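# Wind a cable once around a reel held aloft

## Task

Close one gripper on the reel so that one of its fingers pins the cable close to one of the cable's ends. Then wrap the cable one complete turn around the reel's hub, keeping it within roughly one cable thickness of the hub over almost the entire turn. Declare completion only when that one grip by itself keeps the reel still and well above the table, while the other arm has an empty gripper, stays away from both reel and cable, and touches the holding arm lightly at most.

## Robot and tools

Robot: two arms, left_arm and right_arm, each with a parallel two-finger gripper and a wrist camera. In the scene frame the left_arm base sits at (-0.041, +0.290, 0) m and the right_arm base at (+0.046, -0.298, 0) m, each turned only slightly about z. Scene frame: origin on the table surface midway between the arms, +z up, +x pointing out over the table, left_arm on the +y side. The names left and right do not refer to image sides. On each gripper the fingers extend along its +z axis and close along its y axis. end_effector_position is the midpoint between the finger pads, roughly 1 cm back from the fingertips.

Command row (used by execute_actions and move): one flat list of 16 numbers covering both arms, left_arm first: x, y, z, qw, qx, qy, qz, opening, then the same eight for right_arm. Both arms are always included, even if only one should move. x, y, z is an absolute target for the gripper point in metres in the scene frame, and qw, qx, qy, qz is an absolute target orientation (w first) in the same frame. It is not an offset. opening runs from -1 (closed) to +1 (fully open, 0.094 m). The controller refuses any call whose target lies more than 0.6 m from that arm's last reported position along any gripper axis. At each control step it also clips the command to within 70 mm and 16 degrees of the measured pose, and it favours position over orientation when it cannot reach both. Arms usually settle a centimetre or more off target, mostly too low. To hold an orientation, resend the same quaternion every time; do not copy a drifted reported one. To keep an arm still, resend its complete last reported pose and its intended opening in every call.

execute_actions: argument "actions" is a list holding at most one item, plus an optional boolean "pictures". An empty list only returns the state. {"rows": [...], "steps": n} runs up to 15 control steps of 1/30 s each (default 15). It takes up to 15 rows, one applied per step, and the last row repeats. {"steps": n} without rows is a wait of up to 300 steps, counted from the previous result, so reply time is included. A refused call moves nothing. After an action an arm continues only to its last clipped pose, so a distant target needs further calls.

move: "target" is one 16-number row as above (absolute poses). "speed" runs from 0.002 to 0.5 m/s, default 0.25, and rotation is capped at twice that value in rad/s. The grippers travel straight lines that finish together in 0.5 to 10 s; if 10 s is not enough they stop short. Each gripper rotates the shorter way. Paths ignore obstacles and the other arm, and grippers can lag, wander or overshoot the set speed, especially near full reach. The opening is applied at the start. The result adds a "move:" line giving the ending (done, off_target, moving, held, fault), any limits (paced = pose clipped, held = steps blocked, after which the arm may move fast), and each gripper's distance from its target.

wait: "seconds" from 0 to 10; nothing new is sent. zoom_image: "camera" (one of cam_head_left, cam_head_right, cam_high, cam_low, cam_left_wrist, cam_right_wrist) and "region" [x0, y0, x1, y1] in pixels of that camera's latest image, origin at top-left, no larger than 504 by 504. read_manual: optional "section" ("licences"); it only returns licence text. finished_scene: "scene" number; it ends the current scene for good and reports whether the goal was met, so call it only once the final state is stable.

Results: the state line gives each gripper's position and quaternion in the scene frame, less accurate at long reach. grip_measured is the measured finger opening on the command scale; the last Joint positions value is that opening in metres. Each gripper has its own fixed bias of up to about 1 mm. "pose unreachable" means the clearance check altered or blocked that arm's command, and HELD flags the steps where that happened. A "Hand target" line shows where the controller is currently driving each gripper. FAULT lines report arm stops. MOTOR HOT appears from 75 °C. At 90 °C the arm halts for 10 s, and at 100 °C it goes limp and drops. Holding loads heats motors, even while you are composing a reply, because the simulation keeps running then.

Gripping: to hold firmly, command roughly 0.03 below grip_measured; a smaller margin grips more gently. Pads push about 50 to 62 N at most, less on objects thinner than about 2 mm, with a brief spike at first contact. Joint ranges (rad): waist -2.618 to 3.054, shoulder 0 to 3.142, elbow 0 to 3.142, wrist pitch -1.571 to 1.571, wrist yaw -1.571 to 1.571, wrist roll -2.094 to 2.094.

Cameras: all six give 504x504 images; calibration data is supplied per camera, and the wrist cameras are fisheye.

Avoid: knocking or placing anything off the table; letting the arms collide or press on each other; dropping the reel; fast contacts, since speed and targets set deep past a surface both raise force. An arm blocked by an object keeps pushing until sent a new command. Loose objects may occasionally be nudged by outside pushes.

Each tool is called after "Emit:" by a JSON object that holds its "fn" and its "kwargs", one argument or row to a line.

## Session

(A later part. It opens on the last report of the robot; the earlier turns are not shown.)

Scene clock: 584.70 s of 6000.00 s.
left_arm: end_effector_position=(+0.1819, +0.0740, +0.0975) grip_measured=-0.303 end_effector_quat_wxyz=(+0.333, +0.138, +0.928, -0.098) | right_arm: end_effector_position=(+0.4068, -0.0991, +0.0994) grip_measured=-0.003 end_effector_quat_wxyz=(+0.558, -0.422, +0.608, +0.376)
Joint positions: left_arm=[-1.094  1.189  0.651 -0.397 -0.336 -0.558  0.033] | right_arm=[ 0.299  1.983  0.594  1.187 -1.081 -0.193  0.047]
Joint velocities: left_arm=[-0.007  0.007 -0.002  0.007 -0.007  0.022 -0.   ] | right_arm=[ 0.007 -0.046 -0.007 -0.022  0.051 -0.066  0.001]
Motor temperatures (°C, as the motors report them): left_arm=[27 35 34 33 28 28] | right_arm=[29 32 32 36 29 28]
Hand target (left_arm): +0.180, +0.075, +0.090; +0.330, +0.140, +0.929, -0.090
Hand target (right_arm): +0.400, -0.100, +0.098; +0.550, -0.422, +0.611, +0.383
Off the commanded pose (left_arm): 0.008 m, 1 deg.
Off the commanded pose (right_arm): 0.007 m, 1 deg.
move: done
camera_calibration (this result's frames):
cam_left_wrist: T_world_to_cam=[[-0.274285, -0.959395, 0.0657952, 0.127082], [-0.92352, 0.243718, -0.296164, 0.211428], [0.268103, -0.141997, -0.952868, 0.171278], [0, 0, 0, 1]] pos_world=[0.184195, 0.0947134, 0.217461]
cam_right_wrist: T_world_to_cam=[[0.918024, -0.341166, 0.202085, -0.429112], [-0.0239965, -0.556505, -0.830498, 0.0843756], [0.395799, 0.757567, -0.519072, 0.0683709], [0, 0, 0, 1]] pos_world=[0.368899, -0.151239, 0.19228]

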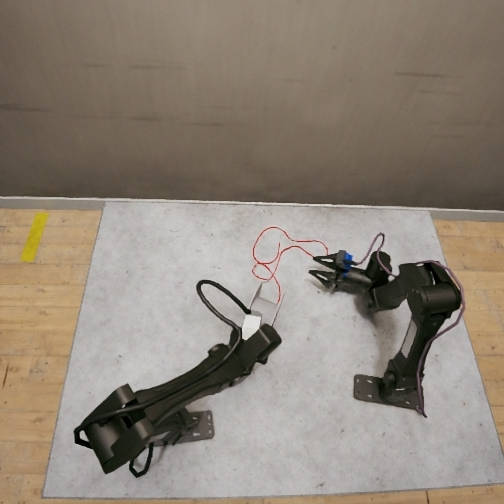

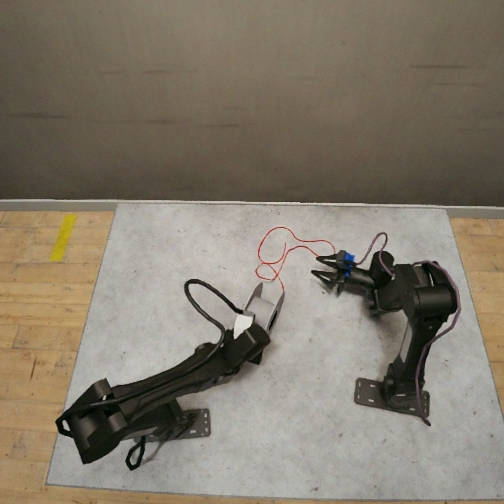

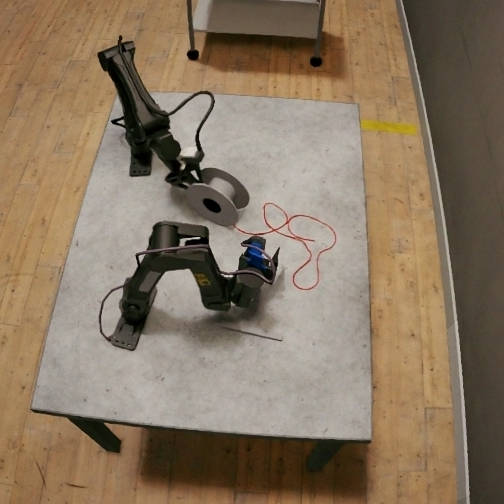

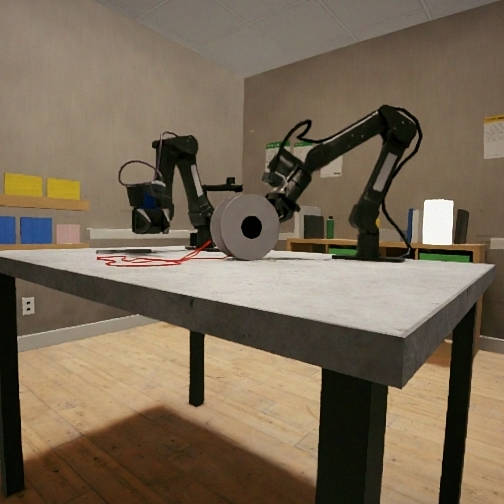

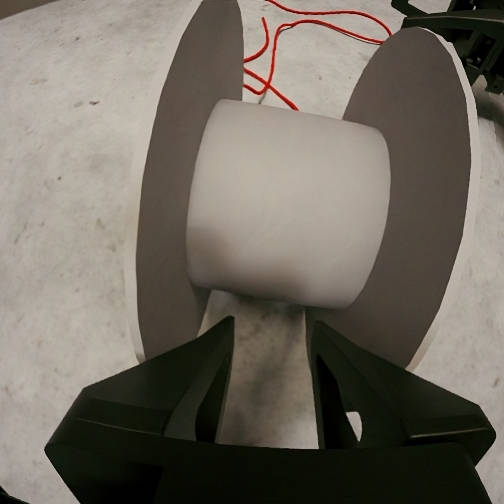

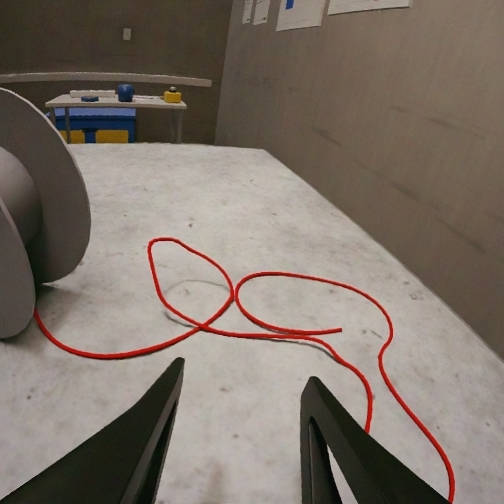

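Emit:
{"fn": "move", "kwargs": {
  "target": [0.245,0.057,0.09,0.33,0.14,0.93,-0.09,-0.3,0.30,-0.12,0.22,0.55,-0.42,0.61,0.385,0.0],
  "speed": 0.04
}}

Emit:
{"fn": "move", "kwargs": {
  "target": [0.19,0.075,0.08,0.33,0.14,0.93,-0.09,-0.3,0.25,-0.10,0.22,0.55,-0.42,0.61,0.385,0.0],
  "speed": 0.1
}}

Scene clock: 593.97 s of 6000.00 s.
left_arm: end_effector_position=(+0.2402, +0.0555, +0.0912) grip_measured=-0.303 end_effector_quat_wxyz=(+0.335, +0.140, +0.927, -0.096) | right_arm: end_effector_position=(+0.3016, -0.1180, +0.2157) grip_measured=-0.003 end_effector_quat_wxyz=(+0.551, -0.419, +0.612, +0.384)
Joint positions: left_arm=[-0.95   1.415  0.774 -0.255 -0.251 -0.431  0.033] | right_arm=[ 0.257  1.069  0.42   0.415 -1.13  -0.204  0.047]
Joint velocities: left_arm=[-0.012  0.002 -0.007 -0.037 -0.051  0.007  0.   ] | right_arm=[-0.002 -0.002 -0.007  0.007  0.037 -0.066 -0.   ]
Motor temperatures (°C, as the motors report them): left_arm=[27 34 34 33 28 28] | right_arm=[29 33 31 36 29 28]
Hand target (left_arm): +0.245, +0.056, +0.089; +0.330, +0.140, +0.929, -0.091
Hand target (right_arm): +0.298, -0.120, +0.218; +0.550, -0.420, +0.610, +0.385
Off the commanded pose (left_arm): 0.005 m, 1 deg.
Off the commanded pose (right_arm): 0.005 m, 0 deg.
move: done
camera_calibration (this result's frames):
cam_left_wrist: T_world_to_cam=[[-0.278125, -0.958608, 0.0609743, 0.127075], [-0.920551, 0.24788, -0.301895, 0.2674], [0.274284, -0.140094, -0.951389, 0.145297], [0, 0, 0, 1]] pos_world=[0.241646, 0.0758875, 0.211212]
cam_right_wrist: T_world_to_cam=[[0.925025, -0.334909, 0.179347, -0.35889], [-0.0391965, -0.553696, -0.831796, 0.173144], [0.377879, 0.762402, -0.52531, 0.192009], [0, 0, 0, 1]] pos_world=[0.266213, -0.170714, 0.30925]

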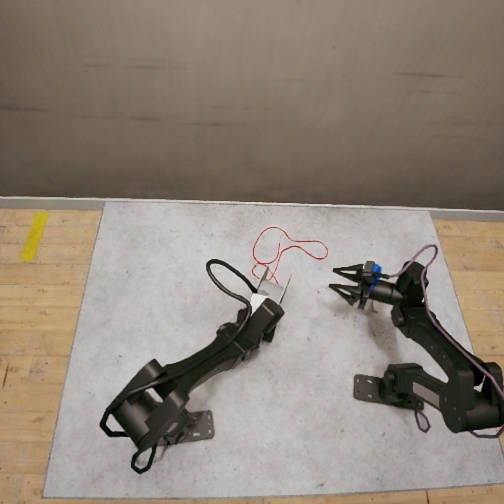

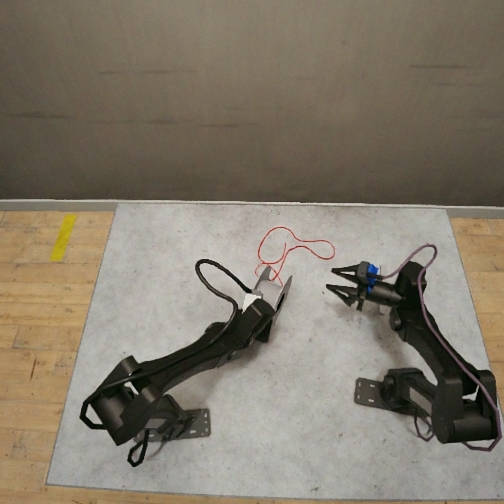

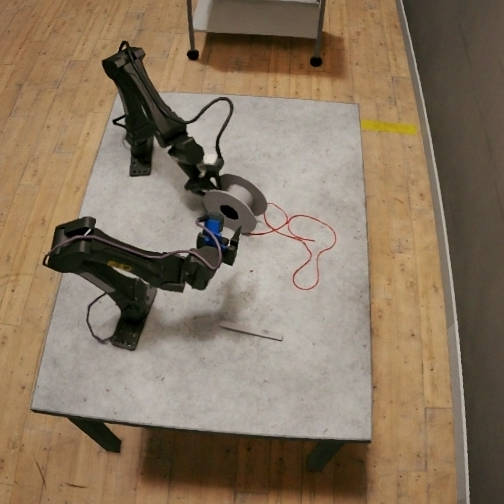

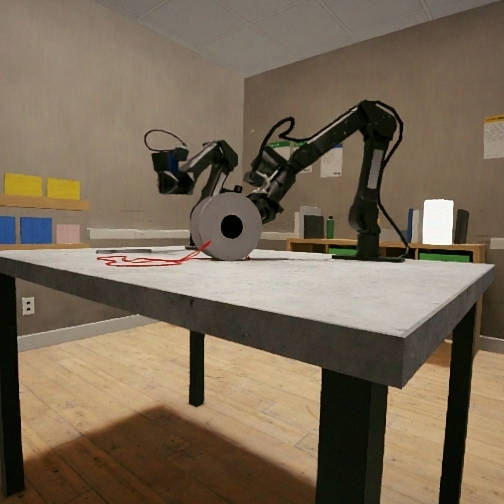

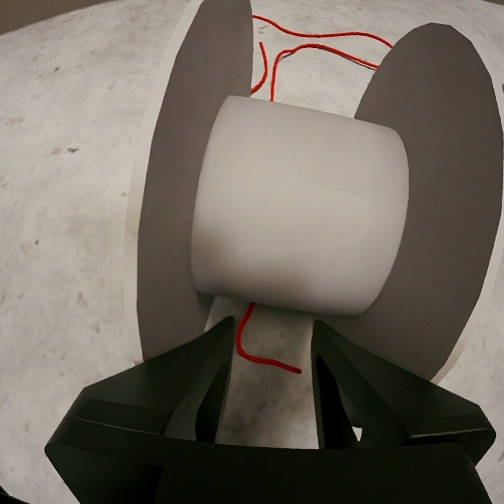

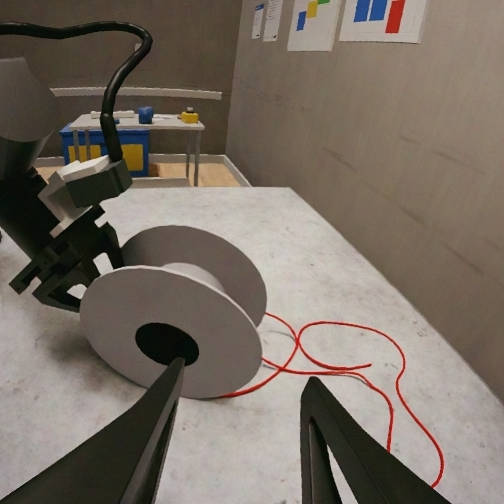

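Scene clock: 595.10 s of 6000.00 s.
left_arm: end_effector_position=(+0.1952, +0.0712, +0.0804) grip_measured=-0.303 end_effector_quat_wxyz=(+0.329, +0.139, +0.929, -0.094) | right_arm: end_effector_position=(+0.2545, -0.1009, +0.2249) grip_measured=-0.003 end_effector_quat_wxyz=(+0.559, -0.423, +0.602, +0.382)
Joint positions: left_arm=[-1.051  1.269  0.633 -0.298 -0.311 -0.521  0.033] | right_arm=[ 0.39   0.785  0.327  0.303 -1.005 -0.144  0.047]
Joint velocities: left_arm=[-0.007 -0.012  0.002 -0.007 -0.051  0.022 -0.   ] | right_arm=[-0.002  0.007 -0.002  0.022 -0.022 -0.051 -0.001]
Motor temperatures (°C, as the motors report them): left_arm=[27 34 33 33 28 28] | right_arm=[29 33 32 36 29 28]
Hand target (left_arm): +0.190, +0.076, +0.080; +0.330, +0.140, +0.929, -0.090
Hand target (right_arm): +0.250, -0.100, +0.220; +0.551, -0.419, +0.609, +0.387
Off the commanded pose (left_arm): 0.006 m, 0 deg.
Off the commanded pose (right_arm): 0.007 m, 1 deg.
move: done
camera_calibration (this result's frames):
cam_left_wrist: T_world_to_cam=[[-0.274272, -0.959882, 0.0583239, 0.129834], [-0.925146, 0.246822, -0.288415, 0.21879], [0.262448, -0.133062, -0.955728, 0.151715], [0, 0, 0, 1]] pos_world=[0.198205, 0.0908104, 0.200528]
cam_right_wrist: T_world_to_cam=[[0.921968, -0.331622, 0.200002, -0.314824], [-0.0153453, -0.547326, -0.836779, 0.184057], [0.386961, 0.768415, -0.509706, 0.19636], [0, 0, 0, 1]] pos_world=[0.217098, -0.15455, 0.317066]

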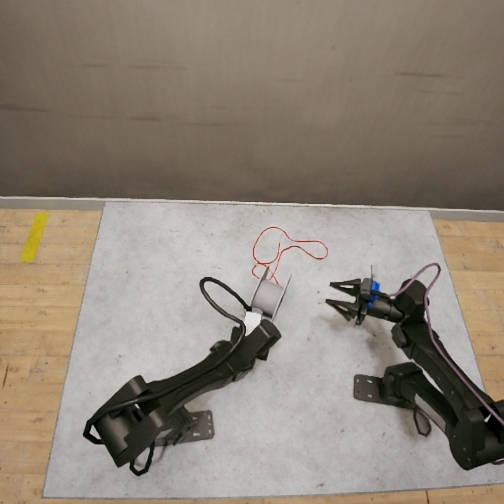

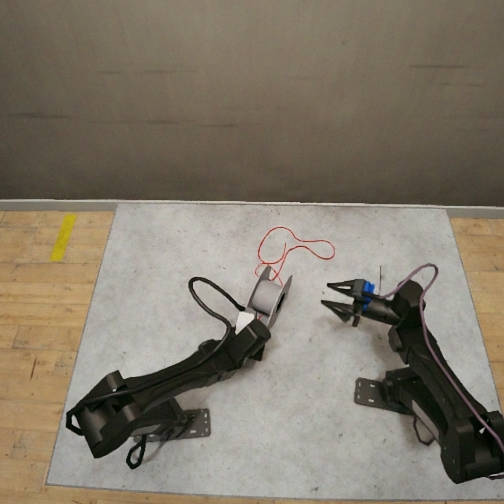

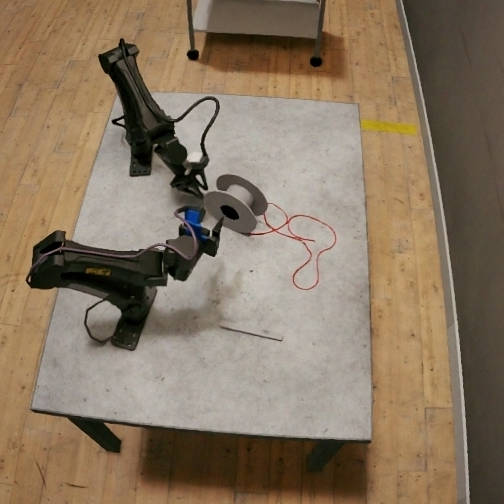

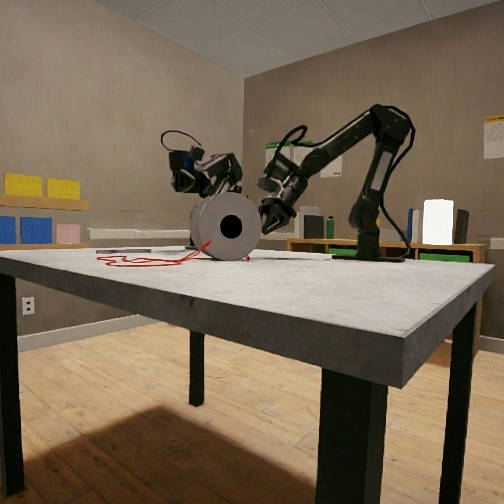

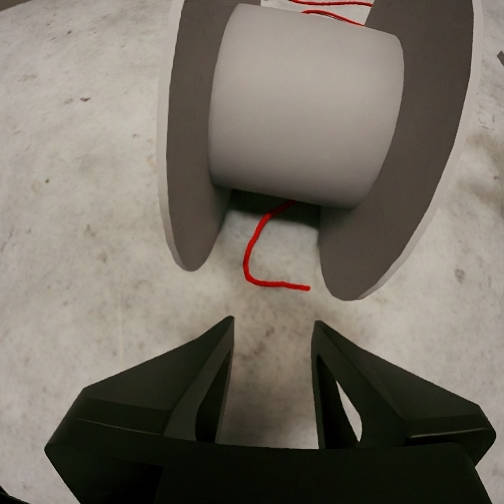

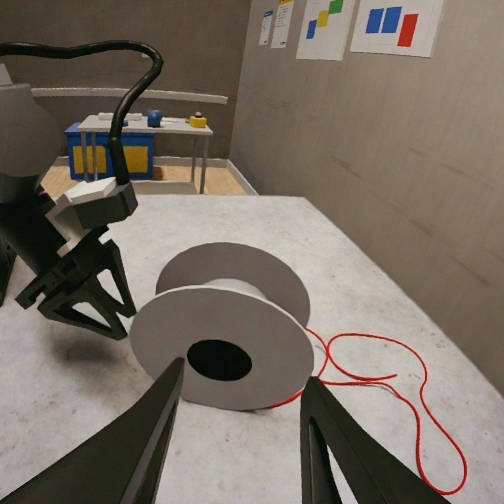

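Emit:
{"fn": "move", "kwargs": {
  "target": [0.245,0.07,0.008,0.44,0.13,0.885,-0.08,-0.3,0.25,-0.10,0.22,0.55,-0.42,0.61,0.385,0.0],
  "speed": 0.05
}}

Emit:
{"fn": "move", "kwargs": {
  "target": [0.245,0.07,0.008,0.44,0.13,0.885,-0.08,-0.99,0.25,-0.10,0.22,0.55,-0.42,0.61,0.385,0.0]
}}

Emit:
{"fn": "move", "kwargs": {
  "target": [0.15,0.07,0.10,0.36,0.13,0.92,-0.08,-0.99,0.2,-0.10,0.15,0.55,-0.42,0.61,0.385,0.0],
  "speed": 0.08
}}

Scene clock: 601.50 s of 6000.00 s.
left_arm: end_effector_position=(+0.2471, +0.0585, +0.0156) grip_measured=-0.303 end_effector_quat_wxyz=(+0.446, +0.132, +0.880, -0.095) | right_arm: end_effector_position=(+0.2547, -0.1012, +0.2229) grip_measured=-0.003 end_effector_quat_wxyz=(+0.555, -0.420, +0.607, +0.383)
Joint positions: left_arm=[-1.004  1.692  0.424  0.577 -0.412 -0.381  0.033] | right_arm=[ 0.39   0.785  0.327  0.291 -1.002 -0.144  0.047]
Joint velocities: left_arm=[-0.002  0.002  0.002  0.125 -0.051  0.081 -0.001] | right_arm=[ 0.012  0.002  0.002 -0.007 -0.037 -0.022  0.001]
Motor temperatures (°C, as the motors report them): left_arm=[27 34 33 33 28 28] | right_arm=[29 32 32 35 29 28]
Hand target (left_arm): +0.246, +0.069, +0.007; +0.441, +0.131, +0.884, -0.080
Hand target (right_arm): +0.250, -0.100, +0.220; +0.550, -0.420, +0.610, +0.386
Off the commanded pose (left_arm): 0.014 m, 2 deg.
Off the commanded pose (right_arm): 0.006 m, 1 deg.
move: off_target (left_arm)
camera_calibration (this result's frames):
cam_left_wrist: T_world_to_cam=[[-0.266272, -0.963141, 0.0382014, 0.134204], [-0.829383, 0.208739, -0.518219, 0.233359], [0.491144, -0.169671, -0.854394, 0.0185835], [0, 0, 0, 1]] pos_world=[0.220152, 0.0836992, 0.131682]
cam_right_wrist: T_world_to_cam=[[0.923265, -0.333902, 0.189978, -0.31301], [-0.0269157, -0.549531, -0.83504, 0.18457], [0.383221, 0.765849, -0.51635, 0.197634], [0, 0, 0, 1]] pos_world=[0.218221, -0.154445, 0.315637]

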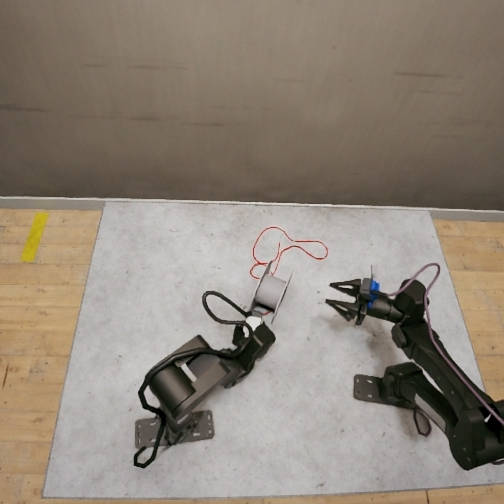

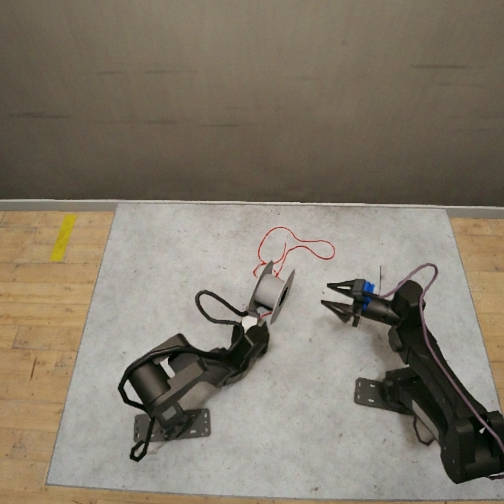

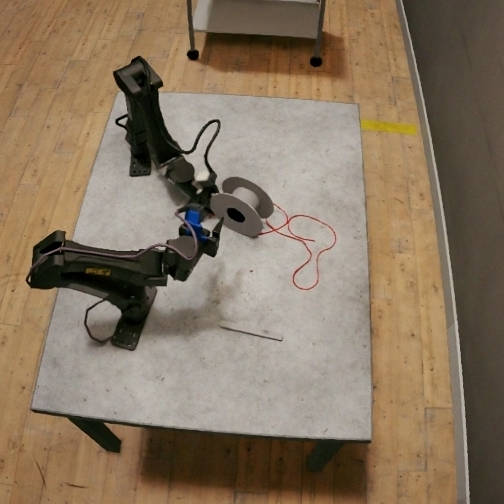

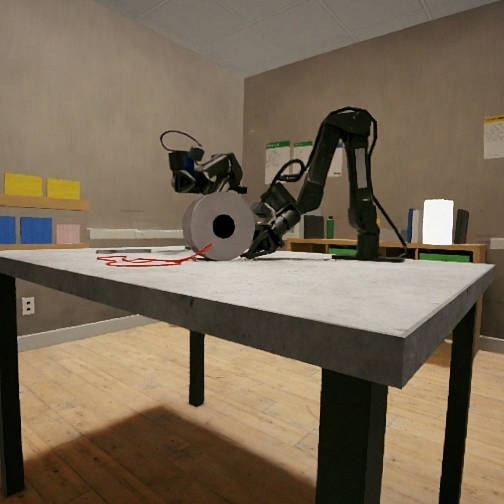

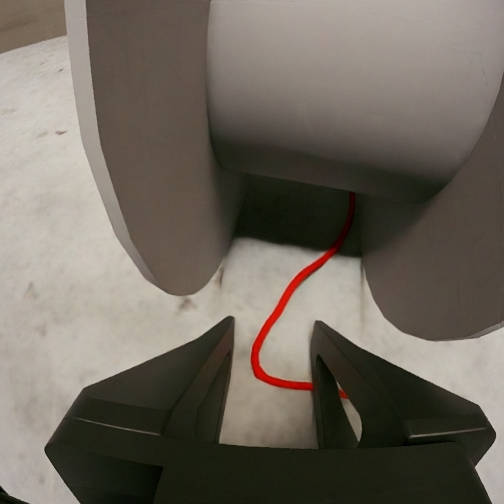

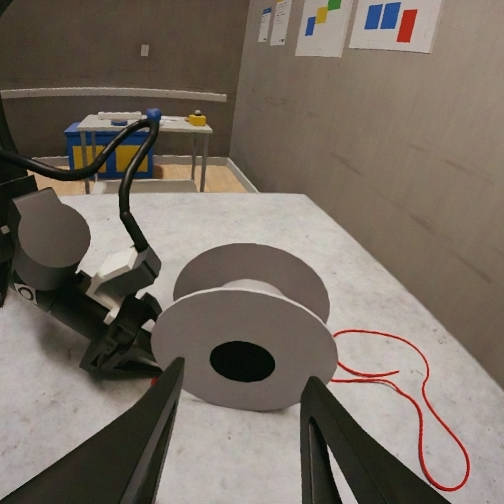

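Scene clock: 602.20 s of 6000.00 s.
left_arm: end_effector_position=(+0.2471, +0.0585, +0.0156) grip_measured=-0.955 end_effector_quat_wxyz=(+0.446, +0.132, +0.880, -0.095) | right_arm: end_effector_position=(+0.2547, -0.1012, +0.2229) grip_measured=-0.003 end_effector_quat_wxyz=(+0.555, -0.420, +0.607, +0.383)
Joint positions: left_arm=[-1.004  1.692  0.424  0.577 -0.412 -0.381  0.002] | right_arm=[ 0.39   0.785  0.327  0.291 -1.002 -0.144  0.047]
Joint velocities: left_arm=[-0.012 -0.032  0.007  0.037 -0.007 -0.081  0.   ] | right_arm=[ 0.002  0.002 -0.012  0.007  0.007 -0.037 -0.   ]
Motor temperatures (°C, as the motors report them): left_arm=[27 34 33 33 28 28] | right_arm=[29 32 32 35 29 28]
Hand target (left_arm): +0.245, +0.070, +0.008; +0.440, +0.130, +0.885, -0.080
Hand target (right_arm): +0.250, -0.100, +0.220; +0.550, -0.420, +0.610, +0.386
Off the commanded pose (left_arm): 0.014 m, 2 deg.
Off the commanded pose (right_arm): 0.006 m, 1 deg.
move: off_target (left_arm)
camera_calibration (this result's frames):
cam_left_wrist: T_world_to_cam=[[-0.266272, -0.963141, 0.0382014, 0.134204], [-0.829383, 0.208739, -0.518219, 0.233359], [0.491144, -0.169671, -0.854394, 0.0185835], [0, 0, 0, 1]] pos_world=[0.220152, 0.0836992, 0.131682]
cam_right_wrist: T_world_to_cam=[[0.923265, -0.333902, 0.189978, -0.31301], [-0.0269157, -0.549531, -0.83504, 0.18457], [0.383221, 0.765849, -0.51635, 0.197634], [0, 0, 0, 1]] pos_world=[0.218221, -0.154445, 0.315637]

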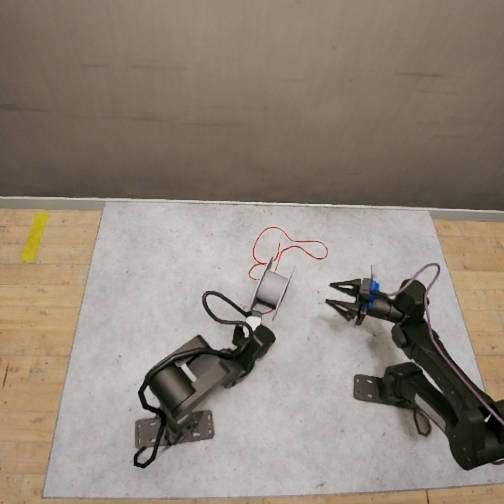

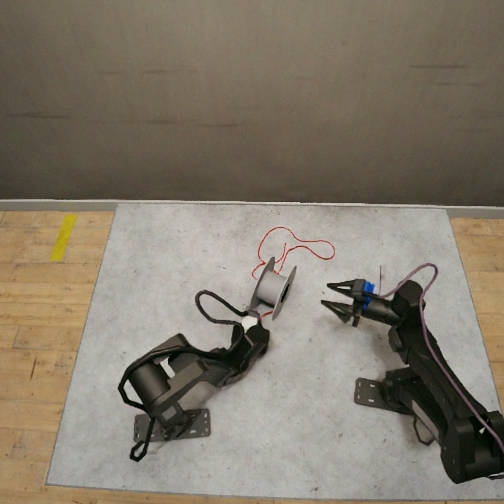

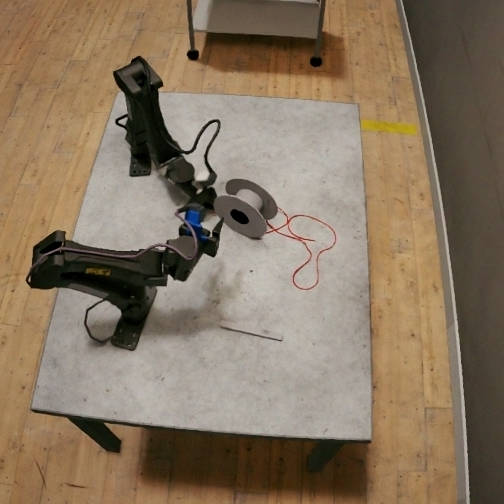

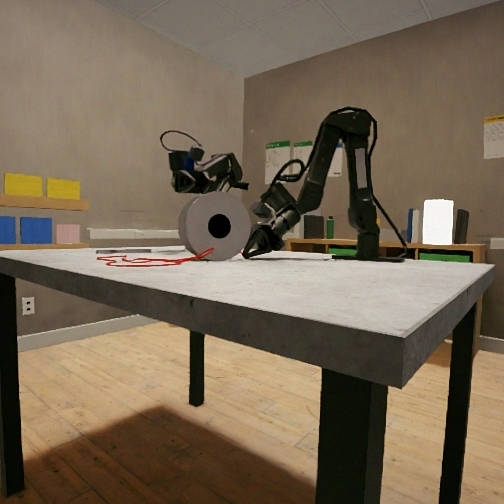

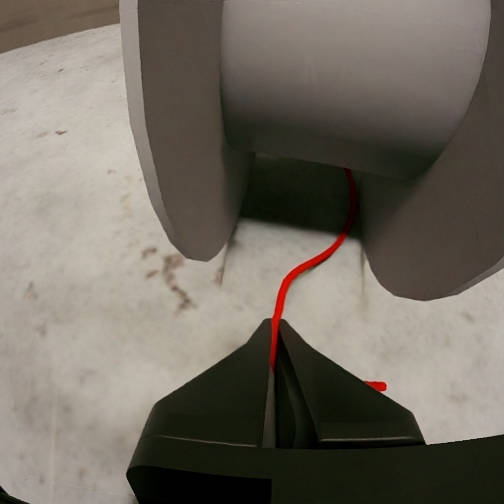

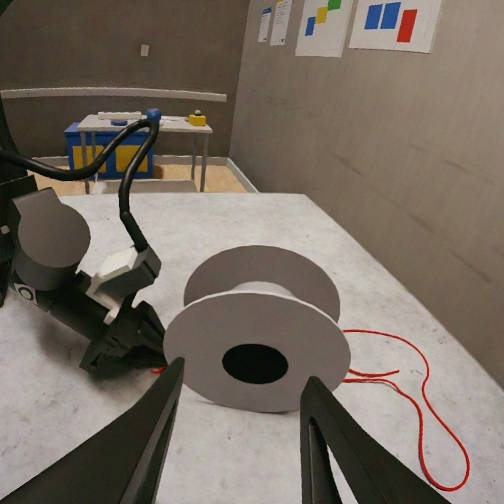

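Scene clock: 604.47 s of 6000.00 s.
left_arm: end_effector_position=(+0.1474, +0.0781, +0.0851) grip_measured=-0.955 end_effector_quat_wxyz=(+0.346, +0.134, +0.926, -0.066) | right_arm: end_effector_position=(+0.2045, -0.0998, +0.1557) grip_measured=-0.003 end_effector_quat_wxyz=(+0.551, -0.423, +0.609, +0.384)
Joint positions: left_arm=[-1.288  1.162  0.593 -0.465 -0.505 -0.729  0.002] | right_arm=[ 0.499  0.487  0.015  0.313 -0.9   -0.123  0.047]
Joint velocities: left_arm=[-0.002  0.007  0.007 -0.007 -0.051  0.022 -0.   ] | right_arm=[-0.027 -0.007 -0.007 -0.037 -0.095  0.007 -0.   ]
Motor temperatures (°C, as the motors report them): left_arm=[27 34 33 33 28 28] | right_arm=[29 32 32 35 29 28]
Hand target (left_arm): +0.149, +0.073, +0.101; +0.359, +0.129, +0.921, -0.079
Hand target (right_arm): +0.201, -0.100, +0.150; +0.546, -0.423, +0.612, +0.385
Off the commanded pose (left_arm): 0.017 m, 2 deg.
Off the commanded pose (right_arm): 0.007 m, 0 deg.
joint sent to its limit (right arm) — the command would take joint 3 (elbow) past its lower limit, so that joint was sent only as far as its limit.
move: off_target (left_arm)
camera_calibration (this result's frames):
cam_left_wrist: T_world_to_cam=[[-0.247009, -0.968985, 0.00736232, 0.124134], [-0.920317, 0.232211, -0.314792, 0.176842], [0.303319, -0.0845321, -0.949132, 0.159282], [0, 0, 0, 1]] pos_world=[0.145099, 0.0926835, 0.205934]
cam_right_wrist: T_world_to_cam=[[0.926304, -0.32761, 0.186098, -0.252816], [-0.0293073, -0.555074, -0.831284, 0.127285], [0.375636, 0.764568, -0.523769, 0.183674], [0, 0, 0, 1]] pos_world=[0.16892, -0.152604, 0.249062]

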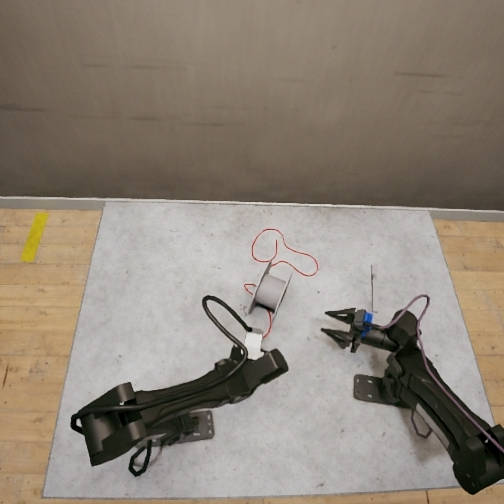

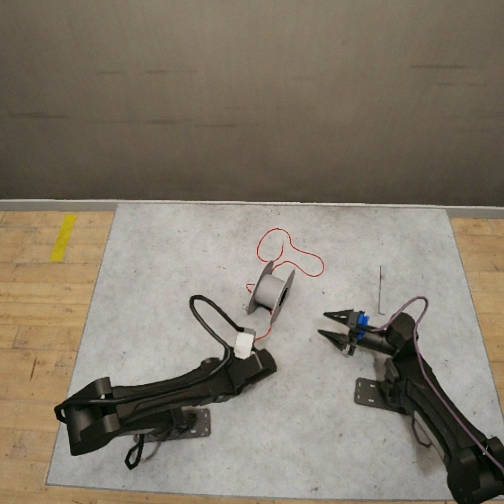

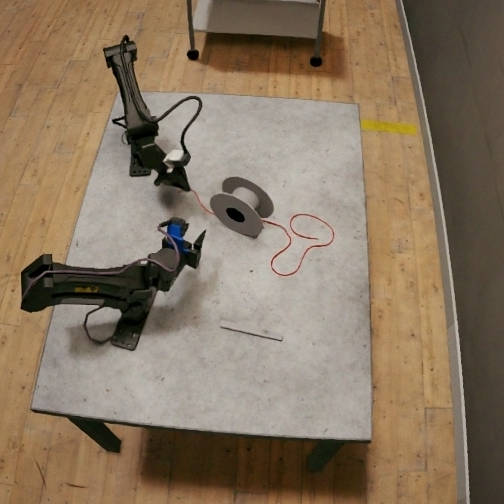

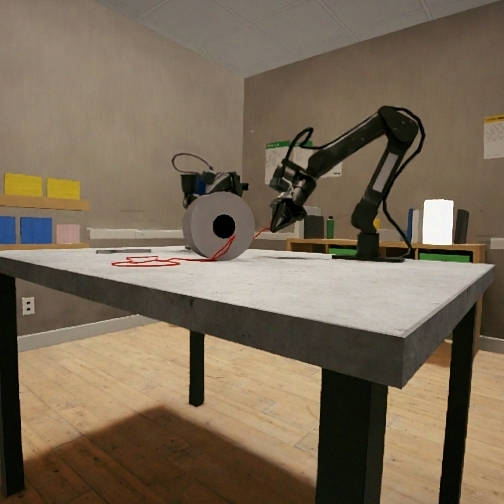

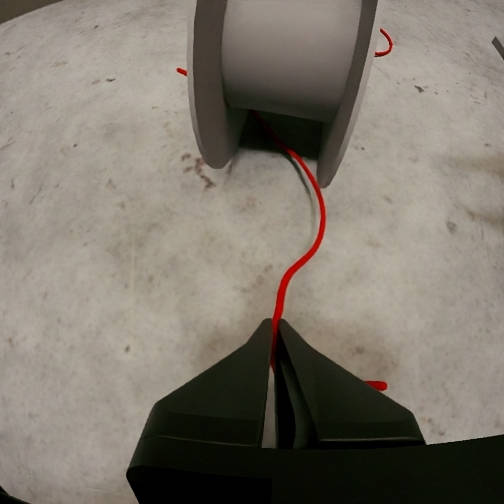

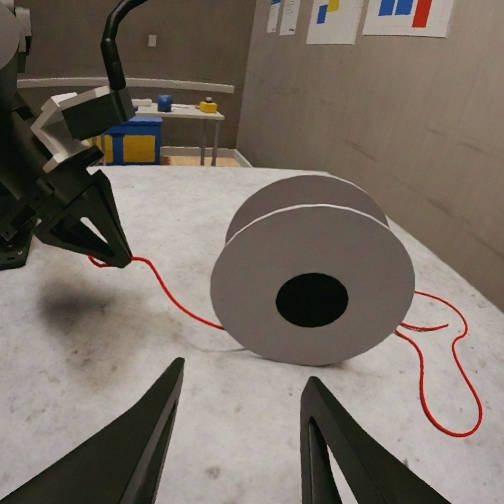

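Emit:
{"fn": "move", "kwargs": {
  "target": [0.16,0.05,0.03,0.36,0.13,0.92,-0.08,-0.99,0.2,-0.10,0.15,0.41,-0.494,0.71,0.285,0.0],
  "speed": 0.1
}}

Emit:
{"fn": "move", "kwargs": {
  "target": [0.15,0.13,0.16,0.36,0.13,0.92,-0.08,-0.5,0.16,-0.05,0.10,0.314,-0.527,0.758,0.218,0.0],
  "speed": 0.12
}}

Scene clock: 613.13 s of 6000.00 s.
left_arm: end_effector_position=(+0.1617, +0.0447, +0.0365) grip_measured=-0.955 end_effector_quat_wxyz=(+0.360, +0.125, +0.920, -0.091) | right_arm: end_effector_position=(+0.2022, -0.1009, +0.1467) grip_measured=-0.003 end_effector_quat_wxyz=(+0.415, -0.491, +0.709, +0.289)
Joint positions: left_arm=[-1.288  1.42   0.513 -0.066 -0.504 -0.73   0.002] | right_arm=[ 0.65   0.625  0.399 -0.429 -0.64  -0.426  0.047]
Joint velocities: left_arm=[-0.002 -0.012  0.012  0.022 -0.007 -0.007  0.   ] | right_arm=[-0.012 -0.002 -0.017  0.037  0.007  0.037  0.001]
Motor temperatures (°C, as the motors report them): left_arm=[27 34 33 33 28 28] | right_arm=[29 31 32 35 29 28]
Hand target (left_arm): +0.160, +0.049, +0.030; +0.360, +0.130, +0.920, -0.080
Hand target (right_arm): +0.201, -0.100, +0.150; +0.410, -0.496, +0.709, +0.289
Off the commanded pose (left_arm): 0.009 m, 1 deg.
Off the commanded pose (right_arm): 0.004 m, 1 deg.
After step 180, 0.07 s passed at rest.
move: done
camera_calibration (this result's frames):
cam_left_wrist: T_world_to_cam=[[-0.247905, -0.967118, 0.0568063, 0.0939058], [-0.912541, 0.213422, -0.348883, 0.183312], [0.325287, -0.138328, -0.935443, 0.104368], [0, 0, 0, 1]] pos_world=[0.15661, 0.066132, 0.156251]
cam_right_wrist: T_world_to_cam=[[0.951294, -0.261507, 0.163261, -0.244359], [-0.132504, -0.824997, -0.549384, 0.0713911], [0.278357, 0.500993, -0.819465, 0.217177], [0, 0, 0, 1]] pos_world=[0.181464, -0.113809, 0.257085]

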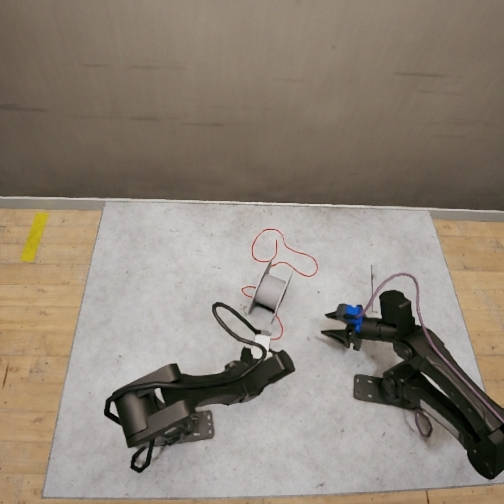

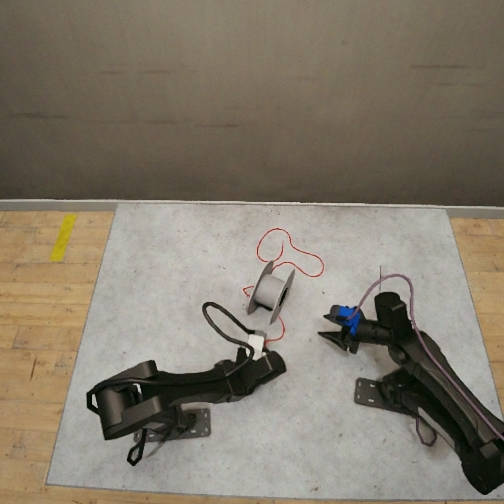

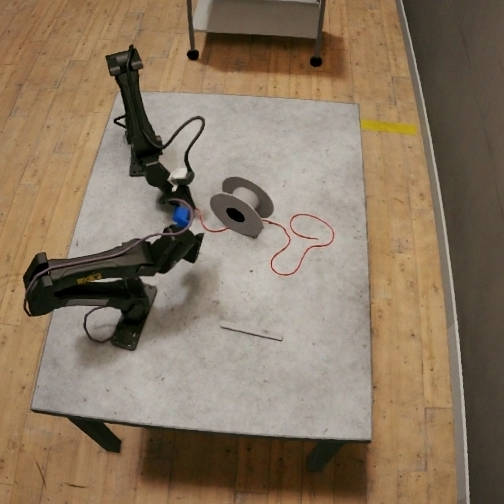

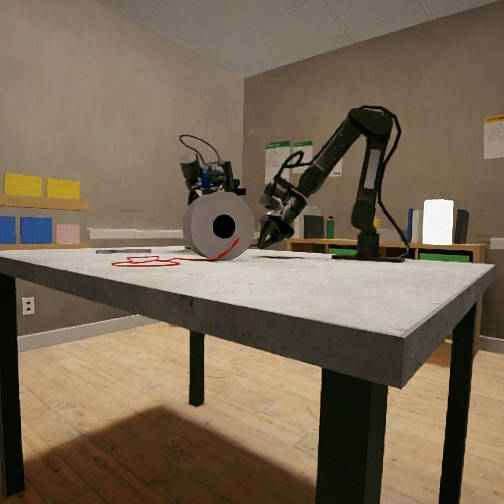

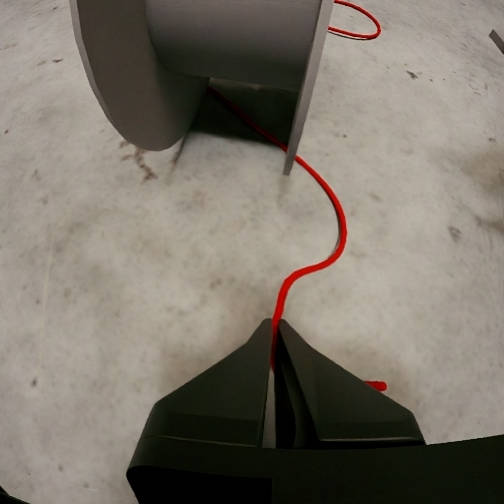

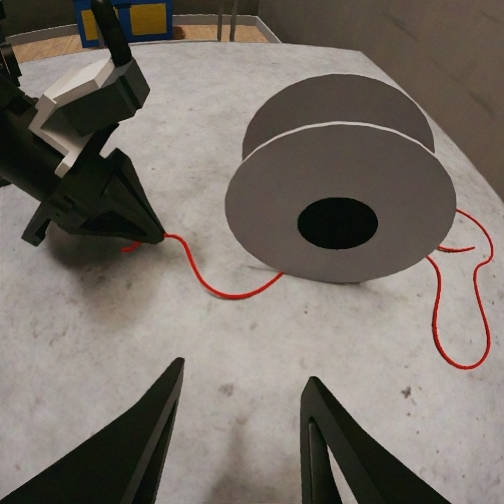

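Scene clock: 615.03 s of 6000.00 s.
left_arm: end_effector_position=(+0.1495, +0.1296, +0.1475) grip_measured=-0.503 end_effector_quat_wxyz=(+0.350, +0.136, +0.924, -0.072) | right_arm: end_effector_position=(+0.1580, -0.0546, +0.0927) grip_measured=-0.003 end_effector_quat_wxyz=(+0.305, -0.527, +0.761, +0.224)
Joint positions: left_arm=[-1.128  0.873  0.698 -0.775 -0.415 -0.571  0.023] | right_arm=[ 1.237  0.86   0.428 -0.372 -0.134 -0.11   0.047]
Joint velocities: left_arm=[-0.002 -0.002 -0.002 -0.066 -0.051  0.066 -0.   ] | right_arm=[-0.002 -0.002  0.012 -0.066  0.051 -0.095  0.   ]
Motor temperatures (°C, as the motors report them): left_arm=[27 34 33 33 28 28] | right_arm=[29 31 32 35 29 28]
Hand target (left_arm): +0.152, +0.131, +0.161; +0.361, +0.130, +0.920, -0.081
Hand target (right_arm): +0.160, -0.048, +0.101; +0.313, -0.526, +0.758, +0.227
Off the commanded pose (left_arm): 0.012 m, 2 deg.
Off the commanded pose (right_arm): 0.009 m, 1 deg.
move: off_target (left_arm)
camera_calibration (this result's frames):
cam_left_wrist: T_world_to_cam=[[-0.254542, -0.966933, 0.0157992, 0.173732], [-0.915741, 0.23575, -0.325332, 0.186925], [0.310849, -0.0972786, -0.945468, 0.222261], [0, 0, 0, 1]] pos_world=[0.146307, 0.145541, 0.268208]
cam_right_wrist: T_world_to_cam=[[0.970002, -0.213873, 0.115561, -0.177324], [-0.171136, -0.938391, -0.300226, 0.0508204], [0.172651, 0.271443, -0.946842, 0.178043], [0, 0, 0, 1]] pos_world=[0.149962, -0.0385639, 0.204328]

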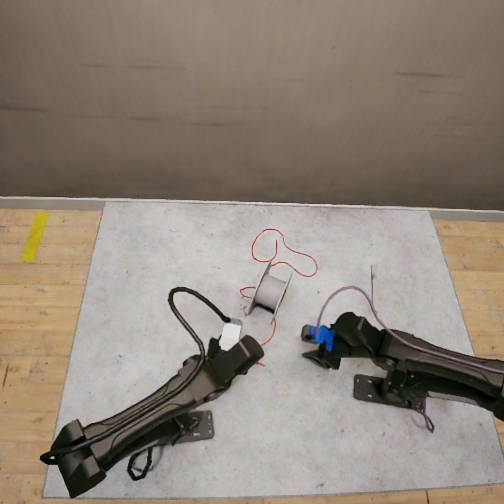

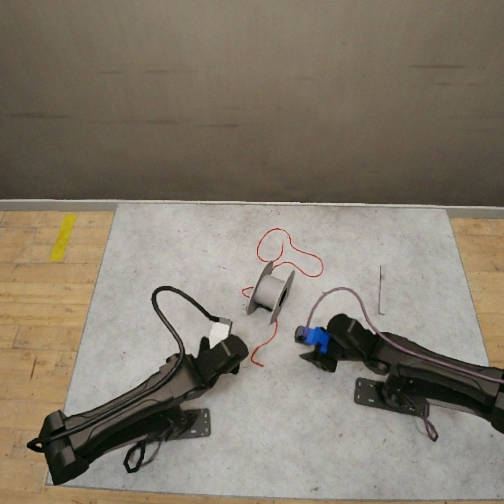

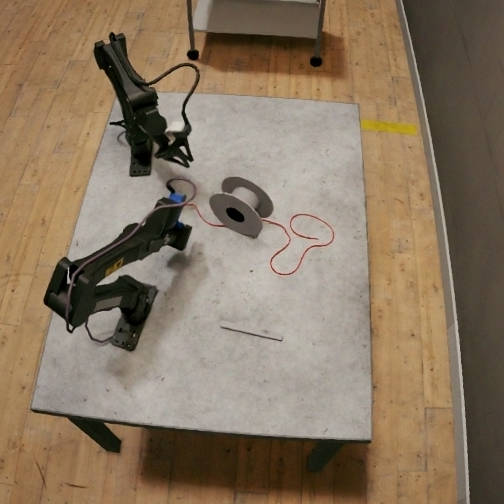

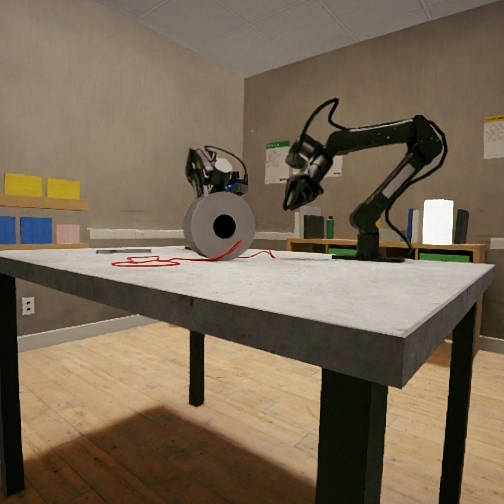

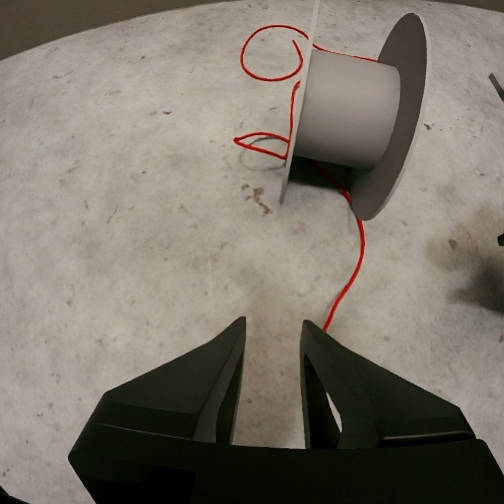

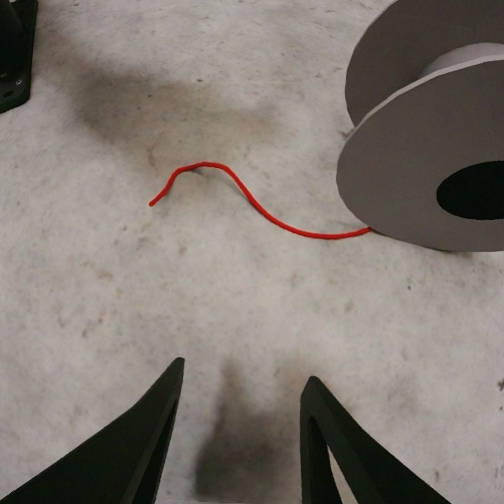

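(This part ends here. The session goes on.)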